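## Task

Place the foam block inside the drawer that stands open, then push that drawer fully closed. The cabinets must stay roughly where they began. The robot must not tip over or finish leaning. Nothing may count as done if it stays in place only because the robot is holding it at the end.

## Robot and tools

ROBOT. A Hello Robot Stretch 3 with one arm. It has a two-wheel base (0.33 m long, 0.34 m wide) that cannot slide sideways, a lift on a mast, and a telescoping arm that sticks out to the robot's right. To carry the gripper forward or back, you drive the base. On-the-spot turns pivot about the point midway between the drive wheels, 0.05 m behind the front edge. With the arm pulled in and the wrist folded, a turn sweeps a radius of 0.28 m. An unfolded, level gripper reaches past that. Small pushes may now and then nudge loose objects.

FRAMES. Base frame: origin on the floor between the drive wheels, x forward, y left, z up. hand_pose is reported in it, at the point where the closed fingertips meet. The odometry frame is the base frame as it stood when the scene began. Heading is positive to the left, between -3.142 and 3.142.

execute_actions takes "actions", a list that runs in order. An empty list only returns the state and pictures. Each action may have "robot", "steps" (1 to 450 control steps at 30 per second) and "until". {"steps": n} alone just waits. "robot" can be one command, a list of up to 8 commands run one after another, or {"stop": true}, which brakes everything and clears the queue. A command may hold:
- "base": exactly one key. {"translate_m": d} is a straight drive of d metres, an offset from where the base is when this command starts; forward is positive and |d| is at most 1. {"rotate_rad": d} is a turn in place by d radians, also an offset; counter-clockwise (left) is positive and |d| is at most 3.2.
- "joints": absolute targets by name, for the one arm. lift_m 0 to 1.1 (arm height on the mast). arm_m 0 to 0.52 (extension). wrist_yaw_rad -1.345 to 4.42: 0 lines the gripper up with the arm, positive swings it toward the front, and 3.0 folds it over the base. wrist_pitch_rad -1.57 to 0.451: 0 is level and negative tips the fingers down. wrist_roll_rad -2.911 to 2.911: at 0 the fingers are level and side by side. gripper_m -0.089 to 0.179: larger is wider, and the real fingertip gap is a bit smaller. head_pan_rad -3.953 to 1.73: 0 faces forward, positive turns left, and -1.57 looks along the arm. head_tilt_rad -1.53 to 0.419: negative looks down. Joints you leave out keep their targets.
- "contact_limits": {"arm_m": e}, with e an effort in % from 1 to 100. The arm motion halts with contact_stop when its effort reaches e. Smaller is gentler, and too small stops it at once.
- In a queue, {"pause_s": s} waits up to 15 s.
Base and joint motions run at the same time and keep going across calls. A newly sent command takes over at once and discards the rest of an older queue. Each queued command begins only after the previous one ended "done" (for the base or gripper, "off_target" also counts). Any other ending drops the rest of the queue. An invalid number rejects the whole call.
"until" ends an action early. {"robot": {"status": "ended"}} waits until nothing is moving and no queue is running. Fields can also be compared, e.g. {"lift_m": [">", 0.3]} or {"base_status": ["!=", "moving"]}. {"any": {"status": "ended"}} fires as soon as one motion ends. Do not wait for an exact "=" on a reading.

SPEED. The base is fast (0.30 m/s, 1.9 rad/s) only when stowed: lift_m under 0.30, arm_m under 0.03 and wrist_yaw_rad over 2.54. Otherwise it is capped at 0.10 m/s and 0.63 rad/s.

GRIPPER. To grip, command a gripper_m smaller than the object's width. To let go, open at least 0.02 beyond the point where the fingers touched. Neither the reading nor "done" proves you are holding something, so check with the cameras.

WRIST SAFETY. Fold or unfold the wrist only with lift_m between 0.32 and 0.95, wrist_pitch_rad -0.4 and roll near 0. Once it is folded, lift_m may go down to 0.25. When wrist_yaw_rad is below -0.4, keep pitch at -0.5 or lower.

RESULTS. base_status and joint_status give each motion's state: moving, done, off_target (held away from its goal, still pushing), contact_stop (the lift or arm met resistance and went slack until your next command), time_out, stopped, not_commanded, torque_fault (a wrist servo is off for 10 s and limp). joint_goals, measured_speeds, motor_effort (% with the peak in brackets; each has a fixed bias), base_odometry, base_tilt (degrees, forward/right positive) and lidar_m (12 sectors of 30 degrees, counter-clockwise from straight ahead, in a plane 0.17 m above the floor) are also listed. There are also 7x7 grids wrist_depth_mm and head_depth_mm, plus refusals, queue and queue_left. A "robot.on_its_own" line reports targets the robot changed itself, slack joints, and any tilt of 3 degrees or more. Lines starting "refused:" or "dropped:" give the cause. Each result ends with images from head_camera, nav_camera and wrist_camera.

zoom_image: {"camera": one of those three names, "region": [x0, y0, x1, y1]}, in pixels of that camera's latest image, with the origin at the top-left and the region at most 504x504.

finished_scene: {"scene": n}, the number of the scene in progress. It ends it for good and reports success. Let every motion finish first, and make sure nothing is still gripped or pressed.

AVOID. Pushing against rigid things with the gripper more than about 0.45 m up, a second push after a contact_stop, and driving while gripping or hooking something fixed: all of these can tip the robot. Snagging furniture is risky, worst when reversing. If base_tilt leans, back off in short steps, free the gripper, and lower lift_m to about 0.2. Also avoid drops, slams, shoving cabinets, and long wrist strain.

Each tool is called after "Request:" as name([rows], argument=value, ...), one row to a line, values as JSON.

## Session

Request:
execute_actions(actions=[])

Scene clock: 0.00 s.
robot.base_odometry: x=+0.000 y=+0.000 heading=+0.000 (m, m, rad; robot's odometry frame)
robot.turned_by_wheels: +0.000 (rad since the last result)
robot.turned_by_imu: +0.000 (rad since the last result)
robot.base_tilt: forward=-0.4 right=+0.9 (deg)
robot.lidar_m: 1.13 1.91 1.71 1.71 2.01 2.16 1.57 2.53 2.62 2.42 1.85 1.12
robot.head_depth_mm: 1543 1527 1507 1495 1478 1003 993 / 1568 1561 1550 1532 1504 1024 1015 / 1605 1604 1583 1564 1549 1052 1037 / 1635 1638 1619 1600 1575 1071 1055 / 1639 1667 1651 1638 1619 1098 1082 / 1609 1720 1698 1678 1660 1127 1107 / 1599 1765 1743 1716 1692 1678 1663
robot.base_status: not_commanded
robot.joint_positions: lift_m=+0.473 arm_m=-0.002 wrist_yaw_rad=+2.866 wrist_pitch_rad=-0.403 wrist_roll_rad=+0.012 gripper_m=+0.037 head_pan_rad=-0.014 head_tilt_rad=-0.017
robot.joint_goals: lift_m=+0.473 arm_m=-0.002 wrist_yaw_rad=+2.866 wrist_pitch_rad=-0.403 wrist_roll_rad=+0.012 gripper_m=+0.037 head_pan_rad=-0.014 head_tilt_rad=-0.017
robot.joint_status: lift_m=not_commanded arm_m=not_commanded wrist_yaw_rad=not_commanded wrist_pitch_rad=not_commanded wrist_roll_rad=not_commanded gripper_m=not_commanded head_pan_rad=not_commanded head_tilt_rad=not_commanded
robot.measured_speeds: translate_m=+0.000 rotate_rad=+0.000 lift_m=+0.000 arm_m=+0.000 wrist_yaw_rad=+0.000 wrist_pitch_rad=+0.000 wrist_roll_rad=+0.000 head_pan_rad=+0.000 head_tilt_rad=+0.000
robot: refusals=0 queue=idle queue_left=0
robot.motor_effort: left_wheel=+1 right_wheel=+0 lift_m=+35 arm_m=+0 wrist_yaw_rad=-1 wrist_pitch_rad=+4 wrist_roll_rad=+0 gripper_m=-1 head_pan_rad=+1 head_tilt_rad=+1 (%)
robot.hand_pose: x=+0.0404 y=+0.0751 z=+0.4890 quat_wxyz=(+0.236, +0.709, +0.044, +0.663) (m; robot's base frame)
robot.wrist_depth_mm: - - - - - - - / - - - - - - - / - - - - - - - / - - - - - - - / 927 - 960 973 986 998 - / 761 - 799 789 818 806 812 / 645 651 652 674 666 677 690
pictures: head_camera (sideways: a quarter turn clockwise sets it upright), nav_camera (sideways: a quarter turn counterclockwise sets it upright), wrist_camera
Images, in order (width x height): head_camera 896x504, nav_camera 672x504, wrist_camera 644x364.

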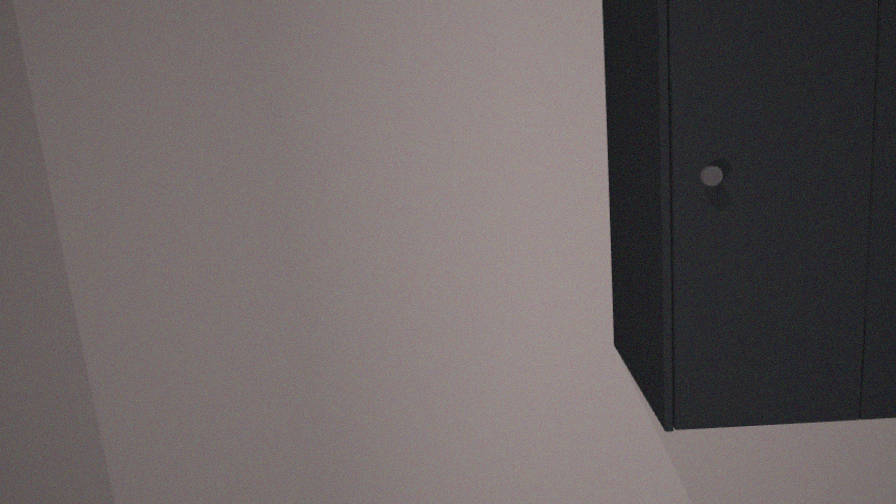

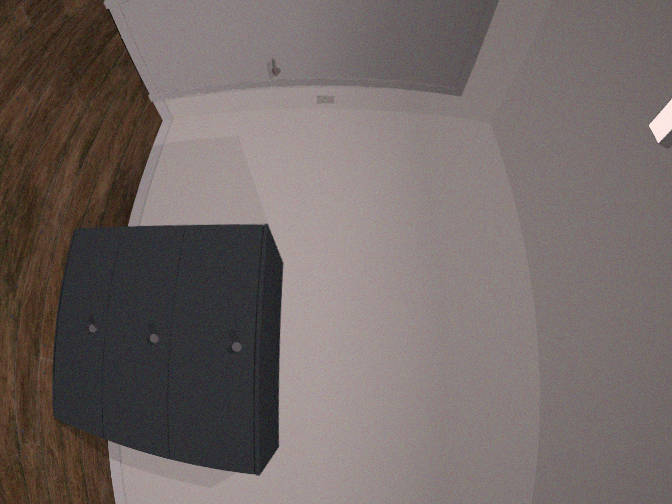

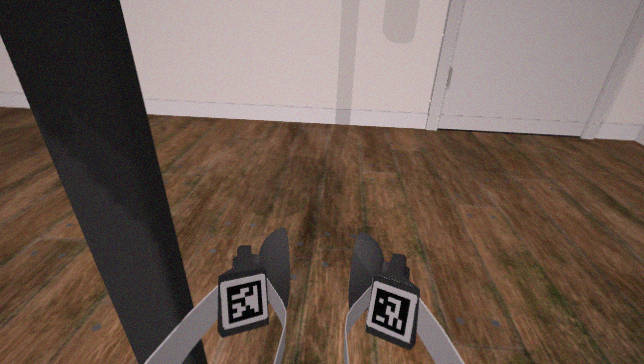

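Request:
execute_actions([
  {"robot":{"joints":{"head_pan_rad":-1.4,"head_tilt_rad":-0.5}},"steps":100,"until":{"robot":{"status":"ended"}}},
])

Request:
execute_actions([
  {"robot":{"joints":{"head_pan_rad":-2.9,"head_tilt_rad":-0.5}},"steps":100,"until":{"robot":{"status":"ended"}}},
])

Scene clock: 3.00 s.
robot.base_odometry: x=+0.000 y=+0.000 heading=+0.000 (m, m, rad; robot's odometry frame)
robot.turned_by_wheels: +0.000 (rad since the last result)
robot.turned_by_imu: +0.001 (rad since the last result)
robot.base_tilt: forward=-0.3 right=+0.9 (deg)
robot.lidar_m: 1.12 1.90 1.71 1.71 2.01 2.16 1.57 2.53 2.62 2.42 1.85 1.12
robot.head_depth_mm: 2487 2654 2854 3001 2194 1667 1342 / 2593 2765 2872 2861 2201 1673 1351 / 2675 2842 2618 2595 2208 1683 1351 / 2804 2992 3191 3230 2213 1683 1358 / 2827 3046 3258 3174 2223 1693 1362 / 2496 2612 2707 2796 2233 1692 1362 / 2148 2223 2316 2379 2250 1699 1360
robot.base_status: not_commanded
robot.joint_positions: lift_m=+0.473 arm_m=-0.002 wrist_yaw_rad=+2.866 wrist_pitch_rad=-0.403 wrist_roll_rad=+0.012 gripper_m=+0.037 head_pan_rad=-1.393 head_tilt_rad=-0.494
robot.joint_goals: lift_m=+0.473 arm_m=-0.002 wrist_yaw_rad=+2.866 wrist_pitch_rad=-0.403 wrist_roll_rad=+0.012 gripper_m=+0.037 head_pan_rad=-1.400 head_tilt_rad=-0.500
robot.joint_status: lift_m=not_commanded arm_m=not_commanded wrist_yaw_rad=not_commanded wrist_pitch_rad=not_commanded wrist_roll_rad=not_commanded gripper_m=not_commanded head_pan_rad=done head_tilt_rad=done
robot.measured_speeds: translate_m=+0.000 rotate_rad=+0.000 lift_m=+0.000 arm_m=+0.000 wrist_yaw_rad=+0.000 wrist_pitch_rad=+0.000 wrist_roll_rad=+0.000 head_pan_rad=+0.000 head_tilt_rad=+0.000
robot: refusals=0 queue=done queue_left=0
robot.motor_effort: left_wheel=+1(1) right_wheel=+0(0) lift_m=+35(35) arm_m=+0(0) wrist_yaw_rad=-1(0) wrist_pitch_rad=+4(4) wrist_roll_rad=+0(0) gripper_m=+0(1) head_pan_rad=-3(48) head_tilt_rad=-4(39) (%)
robot.hand_pose: x=+0.0404 y=+0.0751 z=+0.4890 quat_wxyz=(+0.236, +0.709, +0.044, +0.663) (m; robot's base frame)
robot.wrist_depth_mm: - - - - - - - / - - - - - - - / - - - - - - - / - - - - - - - / 916 - 969 965 979 993 - / 770 - 801 803 798 808 816 / 649 651 649 668 651 682 680
pictures: head_camera (sideways: a quarter turn clockwise sets it upright), nav_camera (sideways: a quarter turn counterclockwise sets it upright), wrist_camera
camera_calibration (this result's frames):
head_camera: T_world_to_cam=[[0.0119834, 0.403649, -0.914836, 1.20251], [0.995921, 0.0770033, 0.0470213, -0.0709597], [0.0894254, -0.911668, -0.40108, 0.470704], [0, 0, 0, 1]] pos_world=[0.0141673, -0.0508003, 1.29222]
nav_camera: T_world_to_cam=[[0.109531, -0.43428, 0.894094, -1.12305], [-0.970704, -0.240269, 0.0022116, 0.0584216], [0.213863, -0.868142, -0.447874, 0.533122], [0, 0, 0, 1]] pos_world=[0.0657032, -0.0108555, 1.24275]
wrist_camera: T_world_to_cam=[[0.975554, -0.214685, 0.0469624, -0.0420216], [-0.0659153, -0.489706, -0.869392, 0.50884], [0.209644, 0.845043, -0.491885, 0.327169], [0, 0, 0, 1]] pos_world=[0.00594588, -0.0363112, 0.605284]
Images, in order (width x height): head_camera 896x504, nav_camera 672x504, wrist_camera 644x364.

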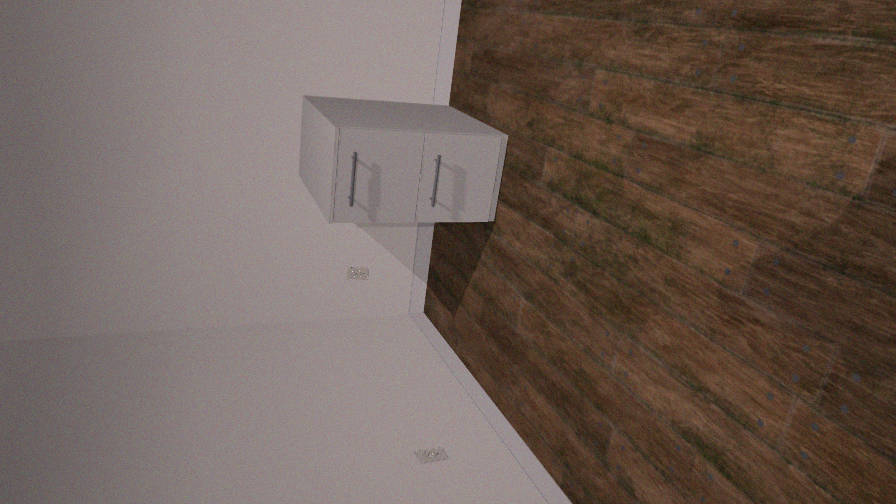

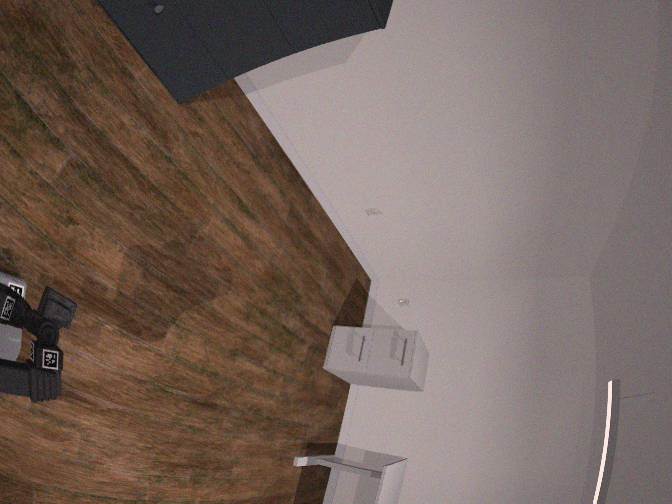

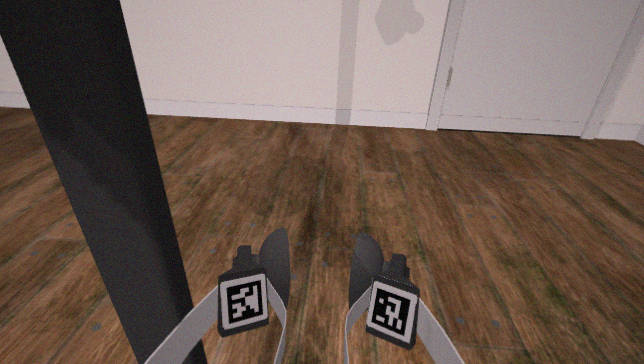

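Scene clock: 4.30 s.
robot.base_odometry: x=+0.000 y=+0.000 heading=+0.000 (m, m, rad; robot's odometry frame)
robot.turned_by_wheels: +0.000 (rad since the last result)
robot.turned_by_imu: +0.000 (rad since the last result)
robot.base_tilt: forward=-0.3 right=+0.9 (deg)
robot.lidar_m: 1.12 1.91 1.71 1.71 2.01 2.15 1.56 2.53 2.62 2.42 1.86 1.12
robot.head_depth_mm: 1758 1891 2025 2000 2014 1670 1342 / 1834 1962 2111 1726 1690 1670 1348 / 1912 2066 2227 1881 1709 1679 1352 / 2007 2160 2361 2546 2111 1679 1356 / 2103 2284 2484 2725 2238 1691 1357 / 2201 2411 2613 2844 2243 1695 1363 / 2332 2536 2789 3017 2248 1712 1364
robot.base_status: not_commanded
robot.joint_positions: lift_m=+0.473 arm_m=-0.002 wrist_yaw_rad=+2.866 wrist_pitch_rad=-0.403 wrist_roll_rad=+0.012 gripper_m=+0.037 head_pan_rad=-2.893 head_tilt_rad=-0.494
robot.joint_goals: lift_m=+0.473 arm_m=-0.002 wrist_yaw_rad=+2.866 wrist_pitch_rad=-0.403 wrist_roll_rad=+0.012 gripper_m=+0.037 head_pan_rad=-2.900 head_tilt_rad=-0.500
robot.joint_status: lift_m=not_commanded arm_m=not_commanded wrist_yaw_rad=not_commanded wrist_pitch_rad=not_commanded wrist_roll_rad=not_commanded gripper_m=not_commanded head_pan_rad=done head_tilt_rad=done
robot.measured_speeds: translate_m=+0.000 rotate_rad=+0.000 lift_m=+0.000 arm_m=+0.000 wrist_yaw_rad=+0.000 wrist_pitch_rad=+0.000 wrist_roll_rad=+0.000 head_pan_rad=+0.000 head_tilt_rad=+0.000
robot: refusals=0 queue=done queue_left=0
robot.motor_effort: left_wheel=+1(0) right_wheel=+0(0) lift_m=+35(34) arm_m=-1(1) wrist_yaw_rad=+0(0) wrist_pitch_rad=+4(3) wrist_roll_rad=+0(0) gripper_m=-1(0) head_pan_rad=-3(48) head_tilt_rad=-4(6) (%)
robot.hand_pose: x=+0.0404 y=+0.0751 z=+0.4890 quat_wxyz=(+0.236, +0.709, +0.044, +0.663) (m; robot's base frame)
robot.wrist_depth_mm: - - - - - - - / - - - - - - - / - - - - - - - / - - - - - - - / 933 - 965 983 989 993 - / 770 - 806 788 797 812 818 / 652 652 650 665 652 680 689
pictures: head_camera (sideways: a quarter turn clockwise sets it upright), nav_camera (sideways: a quarter turn counterclockwise sets it upright), wrist_camera
camera_calibration (this result's frames):
head_camera: T_world_to_cam=[[0.403731, 0.0166577, -0.914726, 1.19997], [0.147236, -0.987984, 0.0469935, -0.0657464], [-0.902952, -0.153653, -0.401333, 0.477087], [0, 0, 0, 1]] pos_world=[-0.0439999, -0.0116393, 1.29221]
nav_camera: T_world_to_cam=[[-0.425686, -0.140032, 0.89397, -1.11962], [-0.308323, 0.951279, 0.0021937, 0.0544044], [-0.850722, -0.274698, -0.448122, 0.539938], [0, 0, 0, 1]] pos_world=[-0.000496846, -0.0602176, 1.24275]
wrist_camera: T_world_to_cam=[[0.975554, -0.214685, 0.0469624, -0.0420216], [-0.0659153, -0.489706, -0.869392, 0.50884], [0.209644, 0.845043, -0.491885, 0.327169], [0, 0, 0, 1]] pos_world=[0.00594588, -0.0363112, 0.605284]
Images, in order (width x height): head_camera 896x504, nav_camera 672x504, wrist_camera 644x364.

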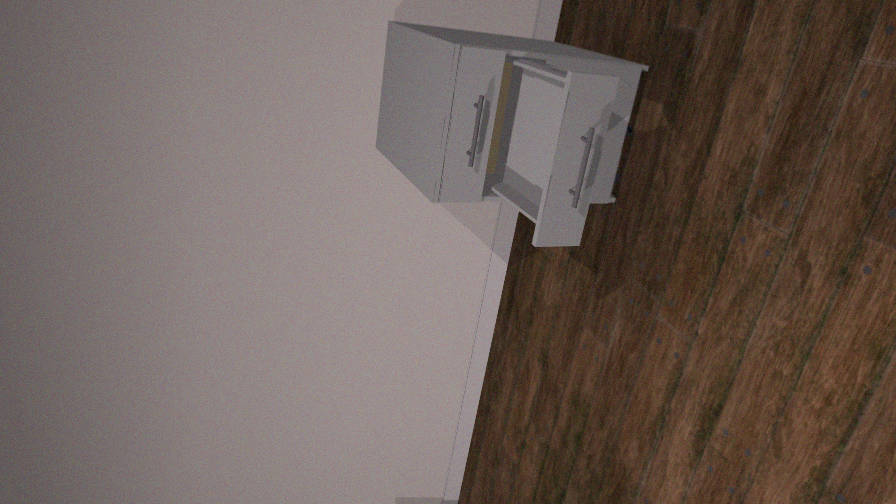

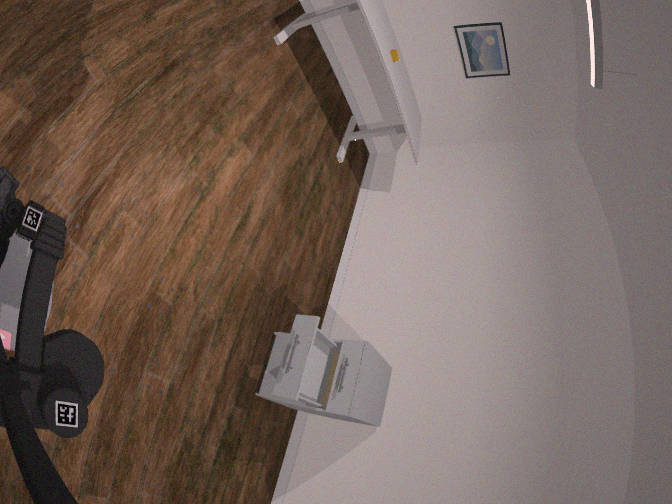

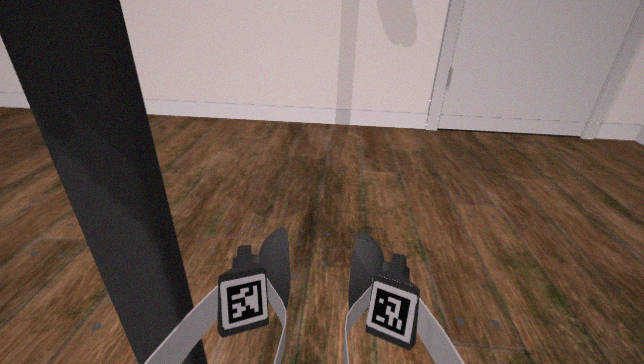

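Request:
execute_actions([
  {"robot":{"joints":{"head_pan_rad":-2.25,"head_tilt_rad":-0.4,"wrist_yaw_rad":3.0,"lift_m":0.28}},"steps":100,"until":{"robot":{"status":"ended"}}},
])

Scene clock: 10.63 s.
robot.base_odometry: x=+0.000 y=+0.000 heading=+0.000 (m, m, rad; robot's odometry frame)
robot.turned_by_wheels: +0.000 (rad since the last result)
robot.turned_by_imu: +0.001 (rad since the last result)
robot.base_tilt: forward=-0.4 right=+0.9 (deg)
robot.lidar_m: 1.13 1.90 1.71 1.71 2.01 2.16 1.57 2.53 2.62 2.42 1.85 1.13
robot.head_depth_mm: 2496 2620 2723 2905 2505 1811 1427 / 2846 3000 3165 3283 2502 1829 1439 / 3129 3312 3512 3655 2522 1846 1452 / 2995 3151 3289 3496 2541 1861 1452 / 2832 2979 3161 3303 2562 1867 1453 / 2681 2838 2982 3146 2573 1870 1460 / 2577 2720 2867 2944 2614 1888 1464
robot.base_status: not_commanded
robot.joint_positions: lift_m=+0.280 arm_m=-0.002 wrist_yaw_rad=+2.998 wrist_pitch_rad=-0.404 wrist_roll_rad=+0.012 gripper_m=+0.037 head_pan_rad=-2.257 head_tilt_rad=-0.409
robot.joint_goals: lift_m=+0.280 arm_m=-0.002 wrist_yaw_rad=+3.000 wrist_pitch_rad=-0.404 wrist_roll_rad=+0.012 gripper_m=+0.037 head_pan_rad=-2.250 head_tilt_rad=-0.400
robot.joint_status: lift_m=done arm_m=not_commanded wrist_yaw_rad=done wrist_pitch_rad=not_commanded wrist_roll_rad=not_commanded gripper_m=not_commanded head_pan_rad=done head_tilt_rad=done
robot.measured_speeds: translate_m=+0.000 rotate_rad=+0.000 lift_m=+0.000 arm_m=+0.000 wrist_yaw_rad=+0.000 wrist_pitch_rad=+0.000 wrist_roll_rad=+0.000 head_pan_rad=+0.000 head_tilt_rad=+0.000
robot: refusals=0 queue=done queue_left=0
robot.motor_effort: left_wheel=+0(0) right_wheel=+0(0) lift_m=+31(35) arm_m=+0(0) wrist_yaw_rad=+1(2) wrist_pitch_rad=+4(4) wrist_roll_rad=+0(0) gripper_m=+0(0) head_pan_rad=+4(41) head_tilt_rad=+5(18) (%)
robot.hand_pose: x=+0.0110 y=+0.0812 z=+0.2959 quat_wxyz=(+0.192, +0.705, +0.091, +0.677) (m; robot's base frame)
robot.wrist_depth_mm: - - - - - - - / - - - - - - - / - - - - - - - / 805 809 838 858 870 887 902 / 630 644 675 660 664 668 686 / 514 526 - 538 547 552 551 / 454 - - - 445 463 466
pictures: head_camera (sideways: a quarter turn clockwise sets it upright), nav_camera (sideways: a quarter turn counterclockwise sets it upright), wrist_camera
camera_calibration (this result's frames):
head_camera: T_world_to_cam=[[0.264919, 0.191965, -0.944969, 1.2403], [0.70778, -0.70426, 0.0553575, -0.0800604], [-0.654878, -0.683496, -0.322441, 0.372906], [0, 0, 0, 1]] pos_world=[-0.0277056, -0.0395977, 1.29671]
nav_camera: T_world_to_cam=[[-0.21034, -0.305497, 0.92867, -1.16621], [-0.812595, 0.582778, 0.00766275, 0.0503598], [-0.54355, -0.753021, -0.370827, 0.437481], [0, 0, 0, 1]] pos_world=[0.0334135, -0.0561917, 1.24487]
wrist_camera: T_world_to_cam=[[0.995372, -0.0838865, 0.0468763, -0.013858], [-0.00083862, -0.495375, -0.868679, 0.341569], [0.0960918, 0.86462, -0.493152, 0.233263], [0, 0, 0, 1]] pos_world=[-0.00833436, -0.0336417, 0.412398]
Images, in order (width x height): head_camera 896x504, nav_camera 672x504, wrist_camera 644x364.

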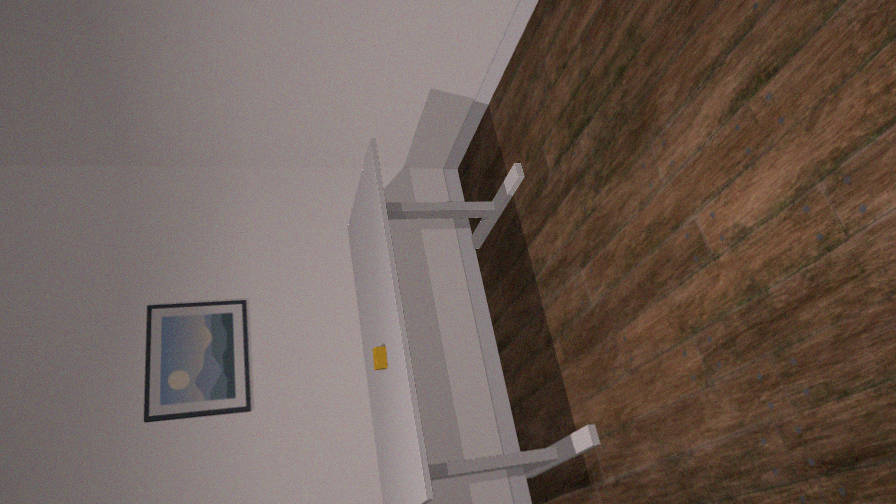

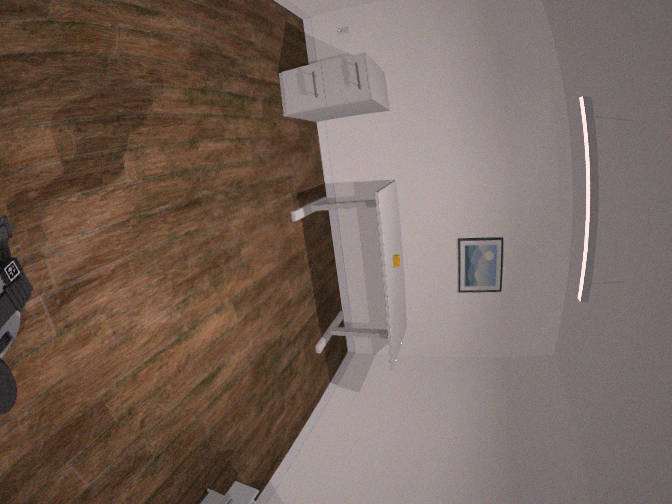

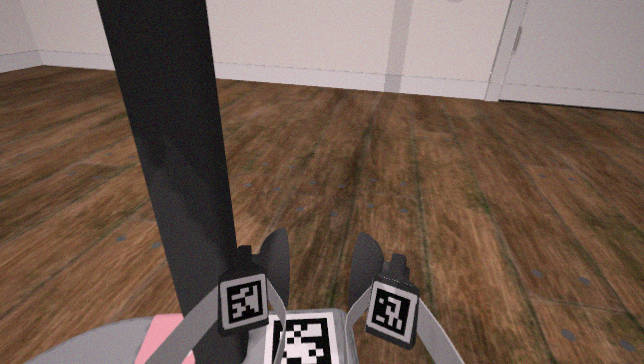

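Request:
execute_actions([
  {"robot":[{"base":{"rotate_rad":0.889},"joints":{"head_pan_rad":-1.6,"head_tilt_rad":-0.75}},{"base":{"translate_m":-1.0}},{"base":{"translate_m":-0.98}},{"base":{"rotate_rad":-1.20}},{"joints":{"lift_m":0.9}}],"steps":450,"until":{"robot":{"status":"ended"}}},
  {"steps":200,"until":{"robot":{"status":"ended"}}},
])

Scene clock: 37.80 s.
robot.base_odometry: x=-1.248 y=-1.537 heading=-0.311 (m, m, rad; robot's odometry frame)
robot.turned_by_wheels: -0.311 (rad since the last result)
robot.turned_by_imu: -0.297 (rad since the last result)
robot.base_tilt: forward=-0.4 right=+0.9 (deg)
robot.lidar_m: 2.39 2.42 2.63 3.54 1.50 1.45 1.39 1.14 1.13 1.24 0.86 1.35
robot.head_depth_mm: 1087 1224 1260 930 758 - 1126 / 1067 1205 1258 930 769 - 1129 / 1055 1181 1259 928 736 - - / 1035 1164 1245 888 736 - - / 1025 1142 1228 892 734 - - / 1010 1126 1202 927 735 657 - / 992 1106 1198 927 732 1277 1171
robot.base_status: done (rotate_rad -1.1999 of -1.2000)
robot.joint_positions: lift_m=+0.900 arm_m=-0.002 wrist_yaw_rad=+2.999 wrist_pitch_rad=-0.404 wrist_roll_rad=+0.012 gripper_m=+0.037 head_pan_rad=-1.607 head_tilt_rad=-0.741
robot.joint_goals: lift_m=+0.900 arm_m=-0.002 wrist_yaw_rad=+3.000 wrist_pitch_rad=-0.404 wrist_roll_rad=+0.012 gripper_m=+0.037 head_pan_rad=-1.600 head_tilt_rad=-0.750
robot.joint_status: lift_m=done arm_m=not_commanded wrist_yaw_rad=done wrist_pitch_rad=not_commanded wrist_roll_rad=not_commanded gripper_m=not_commanded head_pan_rad=done head_tilt_rad=done
robot.measured_speeds: translate_m=+0.000 rotate_rad=+0.000 lift_m=+0.000 arm_m=+0.000 wrist_yaw_rad=+0.000 wrist_pitch_rad=+0.000 wrist_roll_rad=+0.000 head_pan_rad=+0.000 head_tilt_rad=+0.000
robot: refusals=0 queue=done queue_left=0
robot.motor_effort: left_wheel=+3(10) right_wheel=-4(11) lift_m=+38(40) arm_m=-1(0) wrist_yaw_rad=+0(0) wrist_pitch_rad=+4(4) wrist_roll_rad=+0(0) gripper_m=-1(0) head_pan_rad=+4(44) head_tilt_rad=-5(36) (%)
robot.hand_pose: x=+0.0109 y=+0.0812 z=+0.9156 quat_wxyz=(+0.192, +0.705, +0.091, +0.677) (m; robot's base frame)
robot.wrist_depth_mm: - - - - - - - / - - - - - - - / - - - - - - - / - - - - - - - / - - - - - - - / - - - - - - - / - - - - - - -
pictures: head_camera (sideways: a quarter turn clockwise sets it upright), nav_camera (sideways: a quarter turn counterclockwise sets it upright), wrist_camera
camera_calibration (this result's frames):
head_camera: T_world_to_cam=[[0.105033, 0.604031, -0.79001, 1.03915], [0.989261, -0.144658, 0.0209208, -0.0369281], [-0.101644, -0.783723, -0.612738, 0.747261], [0, 0, 0, 1]] pos_world=[0.00334048, -0.0473772, 1.27959]
nav_camera: T_world_to_cam=[[0.00744581, -0.653104, 0.757232, -0.94398], [-0.999534, -0.0272662, -0.0136884, 0.0792957], [0.0295868, -0.756777, -0.653003, 0.801123], [0, 0, 0, 1]] pos_world=[0.0625848, -0.00808375, 1.23903]
wrist_camera: T_world_to_cam=[[0.995435, -0.0831467, 0.0468553, -0.0427829], [-0.000522601, -0.495681, -0.868505, 0.879716], [0.0954386, 0.864516, -0.493461, 0.539208], [0, 0, 0, 1]] pos_world=[-0.00841386, -0.0336531, 1.03212]
Images, in order (width x height): head_camera 896x504, nav_camera 672x504, wrist_camera 644x364.

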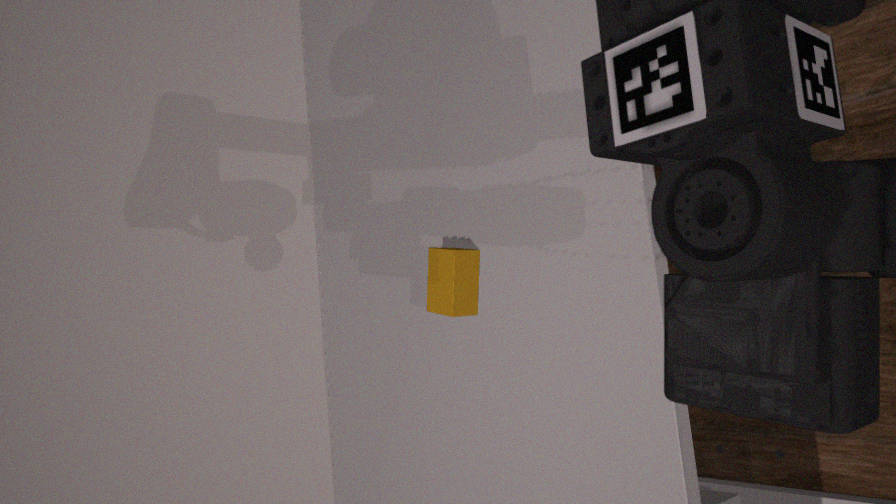

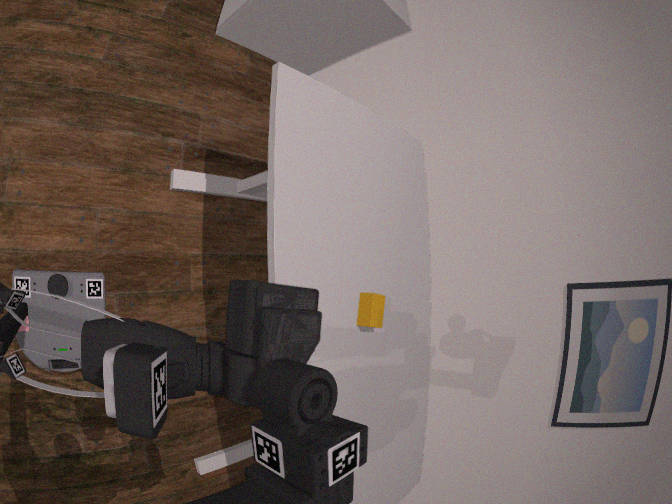

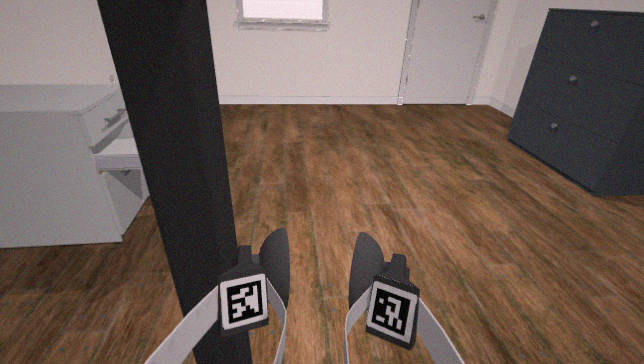

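Request:
execute_actions([
  {"robot":[{"joints":{"wrist_yaw_rad":0.0,"gripper_m":0.17,"lift_m":0.94}},{"joints":{"wrist_pitch_rad":-1.1,"wrist_roll_rad":0,"arm_m":0.3,"lift_m":0.97}}],"steps":450,"until":{"robot":{"status":"ended"}}},
])

Scene clock: 50.00 s.
robot.base_odometry: x=-1.248 y=-1.537 heading=-0.311 (m, m, rad; robot's odometry frame)
robot.turned_by_wheels: +0.000 (rad since the last result)
robot.turned_by_imu: +0.002 (rad since the last result)
robot.base_tilt: forward=-0.4 right=+0.9 (deg)
robot.lidar_m: 2.39 2.43 2.63 3.54 1.50 1.45 1.39 1.13 1.13 1.25 0.86 1.35
robot.head_depth_mm: 1085 1214 - - 736 1379 1179 / 1069 1164 - 927 734 1375 1172 / 1056 - 1145 925 736 1347 1176 / 1037 - - 863 736 1347 1177 / 1025 1116 1218 863 734 1311 1173 / 1009 1120 1203 945 734 1284 1171 / 990 1103 1195 926 733 1277 1171
robot.base_status: done (rotate_rad -1.1999 of -1.2000)
robot.joint_positions: lift_m=+0.970 arm_m=+0.300 wrist_yaw_rad=+0.000 wrist_pitch_rad=-1.104 wrist_roll_rad=+0.004 gripper_m=+0.170 head_pan_rad=-1.607 head_tilt_rad=-0.741
robot.joint_goals: lift_m=+0.970 arm_m=+0.300 wrist_yaw_rad=+0.000 wrist_pitch_rad=-1.100 wrist_roll_rad=+0.000 gripper_m=+0.170 head_pan_rad=-1.600 head_tilt_rad=-0.750
robot.joint_status: lift_m=done arm_m=done wrist_yaw_rad=done wrist_pitch_rad=done wrist_roll_rad=done gripper_m=done head_pan_rad=done head_tilt_rad=done
robot.measured_speeds: translate_m=+0.000 rotate_rad=+0.000 lift_m=+0.000 arm_m=+0.000 wrist_yaw_rad=+0.000 wrist_pitch_rad=+0.000 wrist_roll_rad=+0.000 head_pan_rad=+0.000 head_tilt_rad=+0.000
robot: refusals=0 queue=done queue_left=0
robot.motor_effort: left_wheel=+3(4) right_wheel=-3(3) lift_m=+39(39) arm_m=+3(4) wrist_yaw_rad=-1(1) wrist_pitch_rad=+0(5) wrist_roll_rad=-1(1) gripper_m=+1(83) head_pan_rad=+4(3) head_tilt_rad=-6(6) (%)
robot.hand_pose: x=-0.0216 y=-0.5384 z=+0.8689 quat_wxyz=(+0.601, +0.370, -0.603, -0.372) (m; robot's base frame)
robot.wrist_depth_mm: 411 412 410 410 408 412 410 / 381 382 382 336 376 384 381 / 358 358 355 353 352 359 360 / 338 335 339 336 337 334 336 / 319 321 318 318 318 318 317 / 304 300 301 303 300 302 300 / - 285 285 286 287 287 286
pictures: head_camera (sideways: a quarter turn clockwise sets it upright), nav_camera (sideways: a quarter turn counterclockwise sets it upright), wrist_camera
camera_calibration (this result's frames):
head_camera: T_world_to_cam=[[0.105033, 0.604031, -0.79001, 1.03915], [0.989261, -0.144658, 0.0209208, -0.0369281], [-0.101644, -0.783723, -0.612738, 0.747261], [0, 0, 0, 1]] pos_world=[0.00334046, -0.0473772, 1.27959]
nav_camera: T_world_to_cam=[[0.00744565, -0.653104, 0.757232, -0.94398], [-0.999534, -0.0272659, -0.0136884, 0.0792957], [0.0295866, -0.756777, -0.653003, 0.801123], [0, 0, 0, 1]] pos_world=[0.0625848, -0.00808377, 1.23903]
wrist_camera: T_world_to_cam=[[-0.996609, -0.0822685, 0.00158623, -0.0630031], [-0.0776678, 0.93416, -0.3483, 0.848209], [0.0271723, -0.347242, -0.937382, 0.786724], [0, 0, 0, 1]] pos_world=[-0.018288, -0.524363, 1.03299]
Images, in order (width x height): head_camera 896x504, nav_camera 672x504, wrist_camera 644x364.

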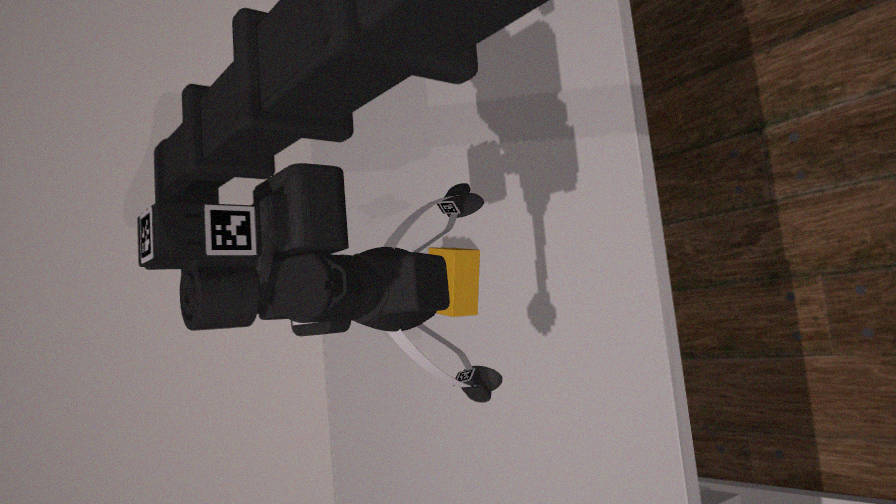

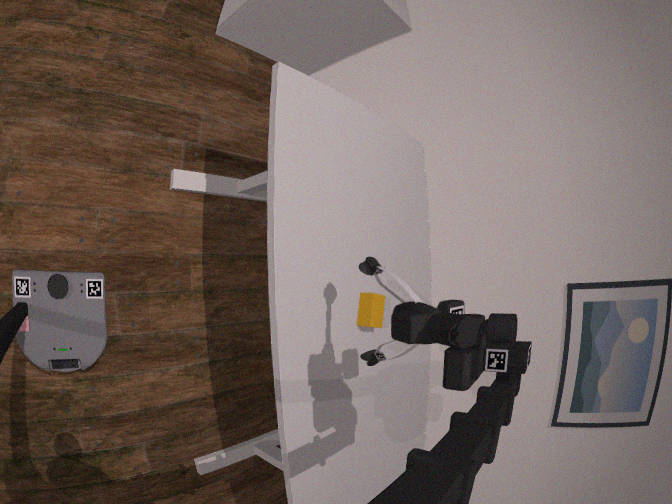

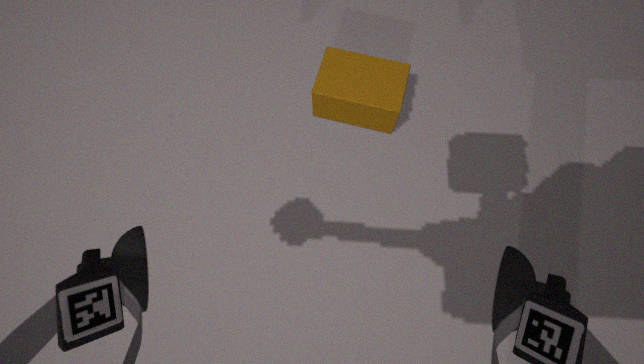

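Request:
execute_actions([
  {"robot":{"base":{"translate_m":-0.015},"joints":{"wrist_yaw_rad":-0.18,"arm_m":0.50,"lift_m":0.92}},"steps":450,"until":{"robot":{"status":"ended"}}},
])

Scene clock: 57.93 s.
robot.base_odometry: x=-1.262 y=-1.533 heading=-0.311 (m, m, rad; robot's odometry frame)
robot.turned_by_wheels: +0.000 (rad since the last result)
robot.turned_by_imu: +0.001 (rad since the last result)
robot.base_tilt: forward=-0.4 right=+0.9 (deg)
robot.lidar_m: 2.41 2.44 2.66 3.55 1.50 1.43 1.37 1.14 1.11 1.24 0.87 1.36
robot.head_depth_mm: 1084 1221 1260 - - 1348 1174 / 1068 1201 - - 735 1379 1175 / 1051 1150 1194 925 734 1347 1177 / 1039 1117 1197 889 736 1346 1176 / 1024 1121 1217 887 736 1312 1178 / 1007 1122 1204 925 734 1283 1170 / 992 1107 1195 927 734 1281 1170
robot.base_status: done (translate_m -0.0150 of -0.0150)
robot.joint_positions: lift_m=+0.920 arm_m=+0.500 wrist_yaw_rad=-0.179 wrist_pitch_rad=-1.105 wrist_roll_rad=+0.004 gripper_m=+0.170 head_pan_rad=-1.607 head_tilt_rad=-0.741
robot.joint_goals: lift_m=+0.920 arm_m=+0.500 wrist_yaw_rad=-0.180 wrist_pitch_rad=-1.100 wrist_roll_rad=+0.000 gripper_m=+0.170 head_pan_rad=-1.600 head_tilt_rad=-0.750
robot.joint_status: lift_m=done arm_m=done wrist_yaw_rad=done wrist_pitch_rad=done wrist_roll_rad=done gripper_m=done head_pan_rad=done head_tilt_rad=done
robot.measured_speeds: translate_m=+0.000 rotate_rad=+0.000 lift_m=+0.000 arm_m=+0.000 wrist_yaw_rad=+0.000 wrist_pitch_rad=+0.000 wrist_roll_rad=+0.000 head_pan_rad=+0.000 head_tilt_rad=+0.000
robot: refusals=0 queue=done queue_left=0
robot.motor_effort: left_wheel=+3(4) right_wheel=-3(9) lift_m=+32(38) arm_m=+4(4) wrist_yaw_rad=+0(3) wrist_pitch_rad=+1(1) wrist_roll_rad=-1(1) gripper_m=+0(1) head_pan_rad=+3(4) head_tilt_rad=-6(6) (%)
robot.hand_pose: x=-0.0383 y=-0.7367 z=+0.8191 quat_wxyz=(+0.565, +0.315, -0.633, -0.424) (m; robot's base frame)
robot.wrist_depth_mm: 343 343 344 344 343 345 343 / 321 322 319 320 319 320 321 / 301 299 300 299 299 301 299 / 283 283 282 283 283 282 282 / 266 270 266 221 267 265 266 / 254 251 247 209 252 254 253 / - 240 240 237 239 240 238
pictures: head_camera (sideways: a quarter turn clockwise sets it upright), nav_camera (sideways: a quarter turn counterclockwise sets it upright), wrist_camera
camera_calibration (this result's frames):
head_camera: T_world_to_cam=[[0.105033, 0.60403, -0.79001, 1.03915], [0.989261, -0.144658, 0.0209209, -0.0369282], [-0.101644, -0.783723, -0.612737, 0.74726], [0, 0, 0, 1]] pos_world=[0.00334047, -0.0473772, 1.27959]
nav_camera: T_world_to_cam=[[0.00744574, -0.653104, 0.757232, -0.943981], [-0.999534, -0.0272661, -0.0136884, 0.0792957], [0.0295867, -0.756777, -0.653003, 0.801123], [0, 0, 0, 1]] pos_world=[0.0625848, -0.00808378, 1.23903]
wrist_camera: T_world_to_cam=[[-0.99527, 0.0971317, 0.00153722, 0.0363485], [0.0905455, 0.933285, -0.347535, 1.01993], [-0.0351914, -0.345752, -0.937666, 0.670554], [0, 0, 0, 1]] pos_world=[-0.032576, -0.723572, 0.983162]
Images, in order (width x height): head_camera 896x504, nav_camera 672x504, wrist_camera 644x364.

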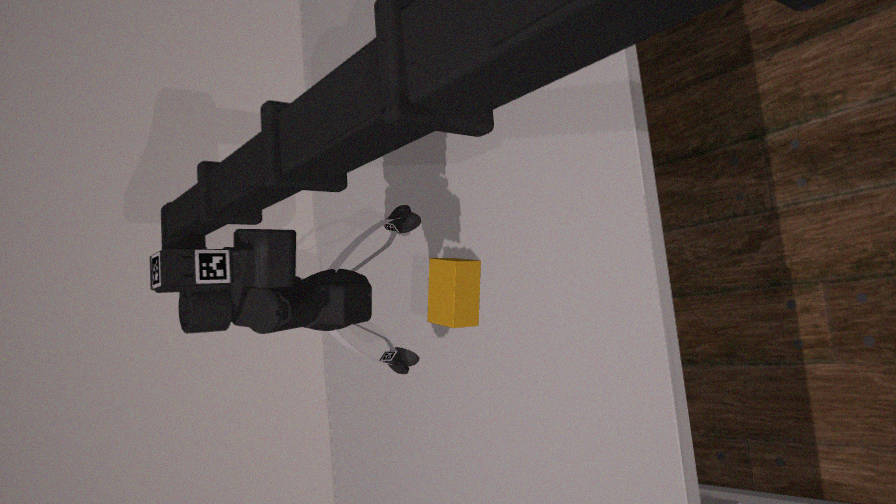

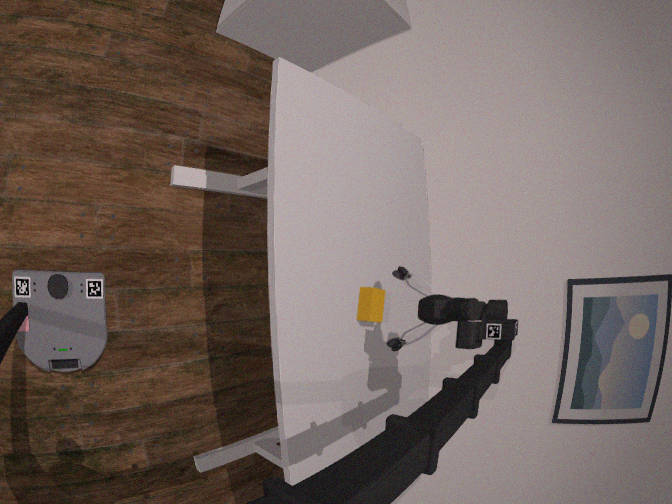

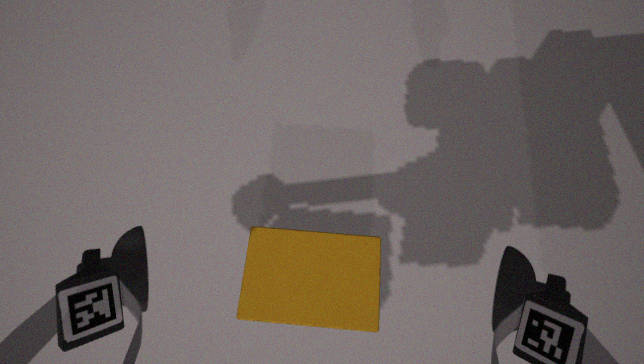

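Request:
execute_actions([
  {"robot":{"joints":{"arm_m":0.503,"lift_m":0.84}},"steps":450,"until":{"robot":{"status":"ended"}}},
  {"robot":{"joints":{"gripper_m":0.12}},"steps":450,"until":{"robot":{"status":"ended"}}},
])

Scene clock: 63.83 s.
robot.base_odometry: x=-1.262 y=-1.533 heading=-0.311 (m, m, rad; robot's odometry frame)
robot.turned_by_wheels: +0.000 (rad since the last result)
robot.turned_by_imu: +0.001 (rad since the last result)
robot.base_tilt: forward=-0.4 right=+1.0 (deg)
robot.lidar_m: 2.41 2.43 2.66 3.54 1.50 1.42 1.37 1.14 1.12 1.24 0.87 1.36
robot.head_depth_mm: 1088 1219 1262 928 755 - - / 1067 1202 1263 966 - 1346 1173 / 1053 1178 1269 879 733 1345 1175 / 1038 1152 - 873 733 1344 1176 / 1021 1142 1220 862 734 1320 1171 / 1005 1127 1199 927 734 1286 1175 / 994 1103 1194 926 734 1282 1171
robot.base_status: done (translate_m -0.0150 of -0.0150)
robot.joint_positions: lift_m=+0.840 arm_m=+0.503 wrist_yaw_rad=-0.179 wrist_pitch_rad=-1.105 wrist_roll_rad=+0.004 gripper_m=+0.120 head_pan_rad=-1.607 head_tilt_rad=-0.741
robot.joint_goals: lift_m=+0.840 arm_m=+0.503 wrist_yaw_rad=-0.180 wrist_pitch_rad=-1.100 wrist_roll_rad=+0.000 gripper_m=+0.120 head_pan_rad=-1.600 head_tilt_rad=-0.750
robot.joint_status: lift_m=done arm_m=done wrist_yaw_rad=done wrist_pitch_rad=done wrist_roll_rad=done gripper_m=done head_pan_rad=done head_tilt_rad=done
robot.measured_speeds: translate_m=+0.000 rotate_rad=+0.000 lift_m=+0.000 arm_m=+0.000 wrist_yaw_rad=+0.000 wrist_pitch_rad=+0.000 wrist_roll_rad=+0.000 head_pan_rad=+0.000 head_tilt_rad=+0.000
robot: refusals=0 queue=done queue_left=0
robot.motor_effort: left_wheel=+3(3) right_wheel=-3(3) lift_m=+31(32) arm_m=+4(3) wrist_yaw_rad=-1(1) wrist_pitch_rad=+1(1) wrist_roll_rad=-1(1) gripper_m=+0(86) head_pan_rad=+3(4) head_tilt_rad=-6(6) (%)
robot.hand_pose: x=-0.0383 y=-0.7397 z=+0.7391 quat_wxyz=(+0.565, +0.315, -0.633, -0.424) (m; robot's base frame)
robot.wrist_depth_mm: 242 239 239 238 239 239 239 / 224 223 224 223 224 222 223 / 209 209 208 210 208 209 209 / 196 196 197 197 197 196 196 / 185 185 141 140 181 185 185 / 176 177 133 133 134 176 176 / 168 165 128 127 128 - 167
pictures: head_camera (sideways: a quarter turn clockwise sets it upright), nav_camera (sideways: a quarter turn counterclockwise sets it upright), wrist_camera
camera_calibration (this result's frames):
head_camera: T_world_to_cam=[[0.105033, 0.604031, -0.79001, 1.03915], [0.989261, -0.144658, 0.0209208, -0.0369281], [-0.101644, -0.783723, -0.612738, 0.747261], [0, 0, 0, 1]] pos_world=[0.00334046, -0.0473772, 1.27959]
nav_camera: T_world_to_cam=[[0.00744565, -0.653104, 0.757232, -0.94398], [-0.999534, -0.0272659, -0.0136884, 0.0792957], [0.0295866, -0.756777, -0.653003, 0.801123], [0, 0, 0, 1]] pos_world=[0.0625848, -0.00808377, 1.23903]
wrist_camera: T_world_to_cam=[[-0.99527, 0.0971306, 0.00153004, 0.0367692], [0.0905501, 0.933315, -0.347454, 0.994872], [-0.0351764, -0.345672, -0.937696, 0.594594], [0, 0, 0, 1]] pos_world=[-0.0325747, -0.726566, 0.903165]
Images, in order (width x height): head_camera 896x504, nav_camera 672x504, wrist_camera 644x364.

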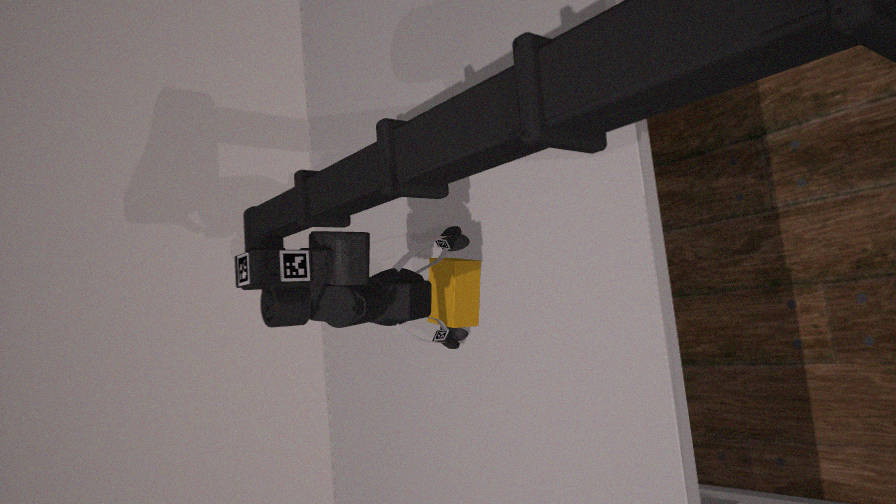

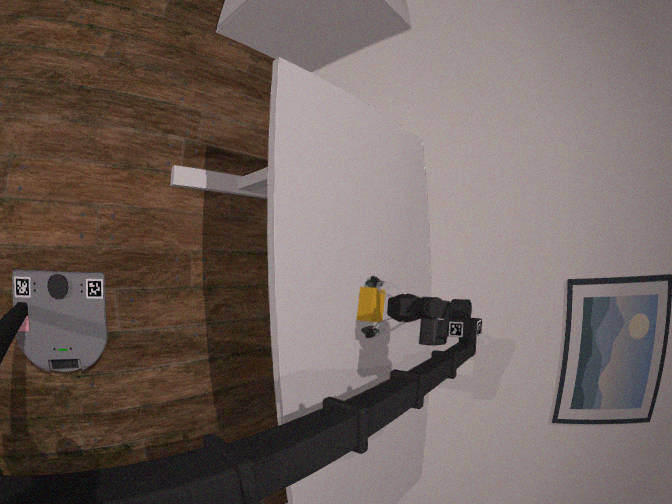

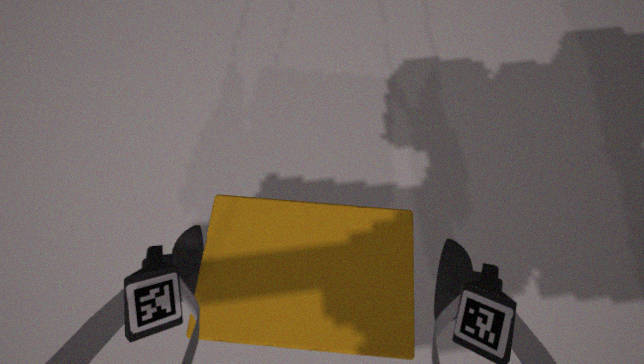

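Lower slightly, grip, lift.

Request:
execute_actions([
  {"robot":[{"joints":{"lift_m":0.832}},{"joints":{"gripper_m":0.04}},{"joints":{"lift_m":0.89}}],"steps":450,"until":{"robot":{"status":"ended"}}},
])

Scene clock: 65.50 s.
robot.base_odometry: x=-1.262 y=-1.533 heading=-0.311 (m, m, rad; robot's odometry frame)
robot.turned_by_wheels: +0.000 (rad since the last result)
robot.turned_by_imu: +0.000 (rad since the last result)
robot.base_tilt: forward=-0.4 right=+0.9 (deg)
robot.lidar_m: 2.41 2.43 2.66 3.55 1.50 1.43 1.37 1.13 1.12 1.24 0.87 1.36
robot.head_depth_mm: 1084 1223 1262 930 757 - - / 1071 1201 1267 965 - 1345 1169 / 1056 1187 1276 881 736 1348 1174 / 1038 1162 - 864 735 1346 1175 / 1022 1144 1222 863 735 1318 1177 / 1008 1126 1205 927 734 1324 1171 / 993 1106 1198 925 734 1288 1175
robot.base_status: done (translate_m -0.0150 of -0.0150)
robot.joint_positions: lift_m=+0.834 arm_m=+0.503 wrist_yaw_rad=-0.179 wrist_pitch_rad=-1.101 wrist_roll_rad=+0.004 gripper_m=+0.120 head_pan_rad=-1.607 head_tilt_rad=-0.741
robot.joint_goals: lift_m=+0.834 arm_m=+0.503 wrist_yaw_rad=-0.180 wrist_pitch_rad=-1.100 wrist_roll_rad=+0.000 gripper_m=+0.120 head_pan_rad=-1.600 head_tilt_rad=-0.750
robot.joint_status: lift_m=contact_stop arm_m=done wrist_yaw_rad=done wrist_pitch_rad=done wrist_roll_rad=done gripper_m=done head_pan_rad=done head_tilt_rad=done
robot.measured_speeds: translate_m=+0.000 rotate_rad=+0.000 lift_m=+0.004 arm_m=+0.000 wrist_yaw_rad=+0.000 wrist_pitch_rad=+0.024 wrist_roll_rad=+0.000 head_pan_rad=+0.000 head_tilt_rad=+0.000
robot: refusals=0 queue=dropped queue_left=0
robot.on_its_own: lift_m is slack since a contact_stop, until your next command for it
robot.motor_effort: left_wheel=+4(4) right_wheel=-3(3) lift_m=+23(31) arm_m=+3(4) wrist_yaw_rad=-1(0) wrist_pitch_rad=-1(1) wrist_roll_rad=-1(1) gripper_m=-2(2) head_pan_rad=+3(3) head_tilt_rad=-6(6) (%)
robot.hand_pose: x=-0.0385 y=-0.7406 z=+0.7338 quat_wxyz=(+0.566, +0.314, -0.634, -0.423) (m; robot's base frame)
robot.wrist_depth_mm: 237 237 237 238 236 237 237 / 221 221 221 221 221 219 220 / 208 206 207 207 206 207 206 / 196 195 194 194 194 194 194 / 183 183 138 138 140 182 183 / 173 - 130 130 131 175 172 / 166 163 126 125 124 - 163
pictures: head_camera (sideways: a quarter turn clockwise sets it upright), nav_camera (sideways: a quarter turn counterclockwise sets it upright), wrist_camera
dropped: robot: command 0 of its queue: lift_m: contact_stop
camera_calibration (this result's frames):
head_camera: T_world_to_cam=[[0.105034, 0.60403, -0.79001, 1.03915], [0.98926, -0.144659, 0.0209209, -0.0369282], [-0.101645, -0.783723, -0.612737, 0.74726], [0, 0, 0, 1]] pos_world=[0.0033404, -0.0473772, 1.27959]
nav_camera: T_world_to_cam=[[0.00744473, -0.653104, 0.757232, -0.943981], [-0.999535, -0.0272645, -0.0136884, 0.0792957], [0.0295855, -0.756777, -0.653003, 0.801123], [0, 0, 0, 1]] pos_world=[0.0625848, -0.00808387, 1.23903]
wrist_camera: T_world_to_cam=[[-0.99527, 0.0971315, 0.001875, 0.0364428], [0.0902813, 0.931862, -0.351402, 0.99578], [-0.0358795, -0.349571, -0.936223, 0.585258], [0, 0, 0, 1]] pos_world=[-0.0326312, -0.72688, 0.897783]
Images, in order (width x height): head_camera 896x504, nav_camera 672x504, wrist_camera 644x364.

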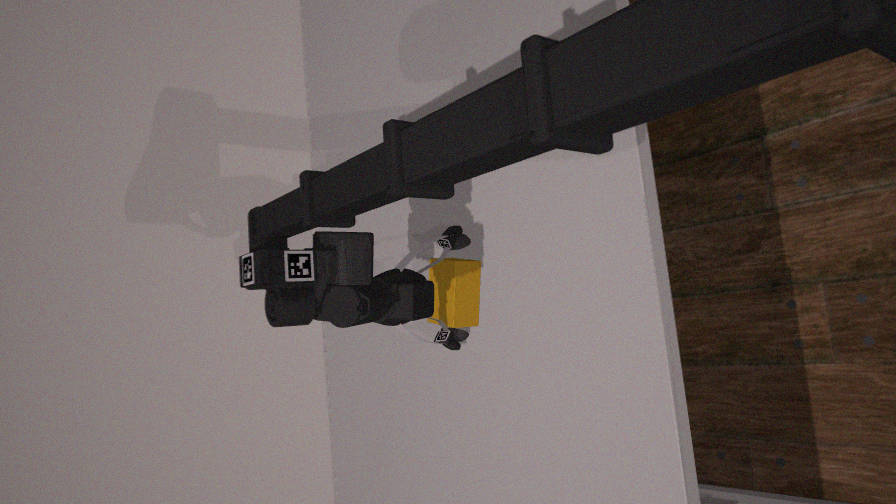

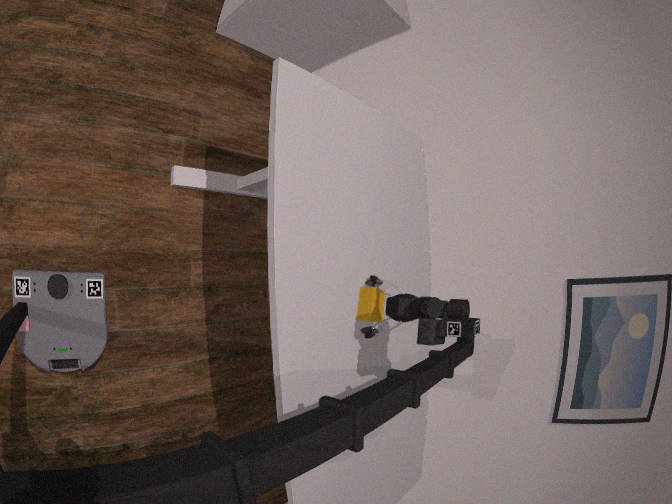

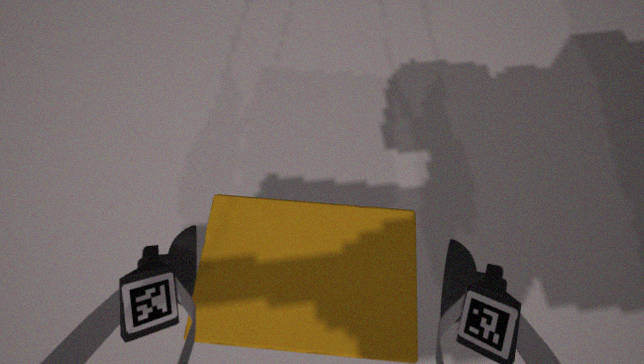

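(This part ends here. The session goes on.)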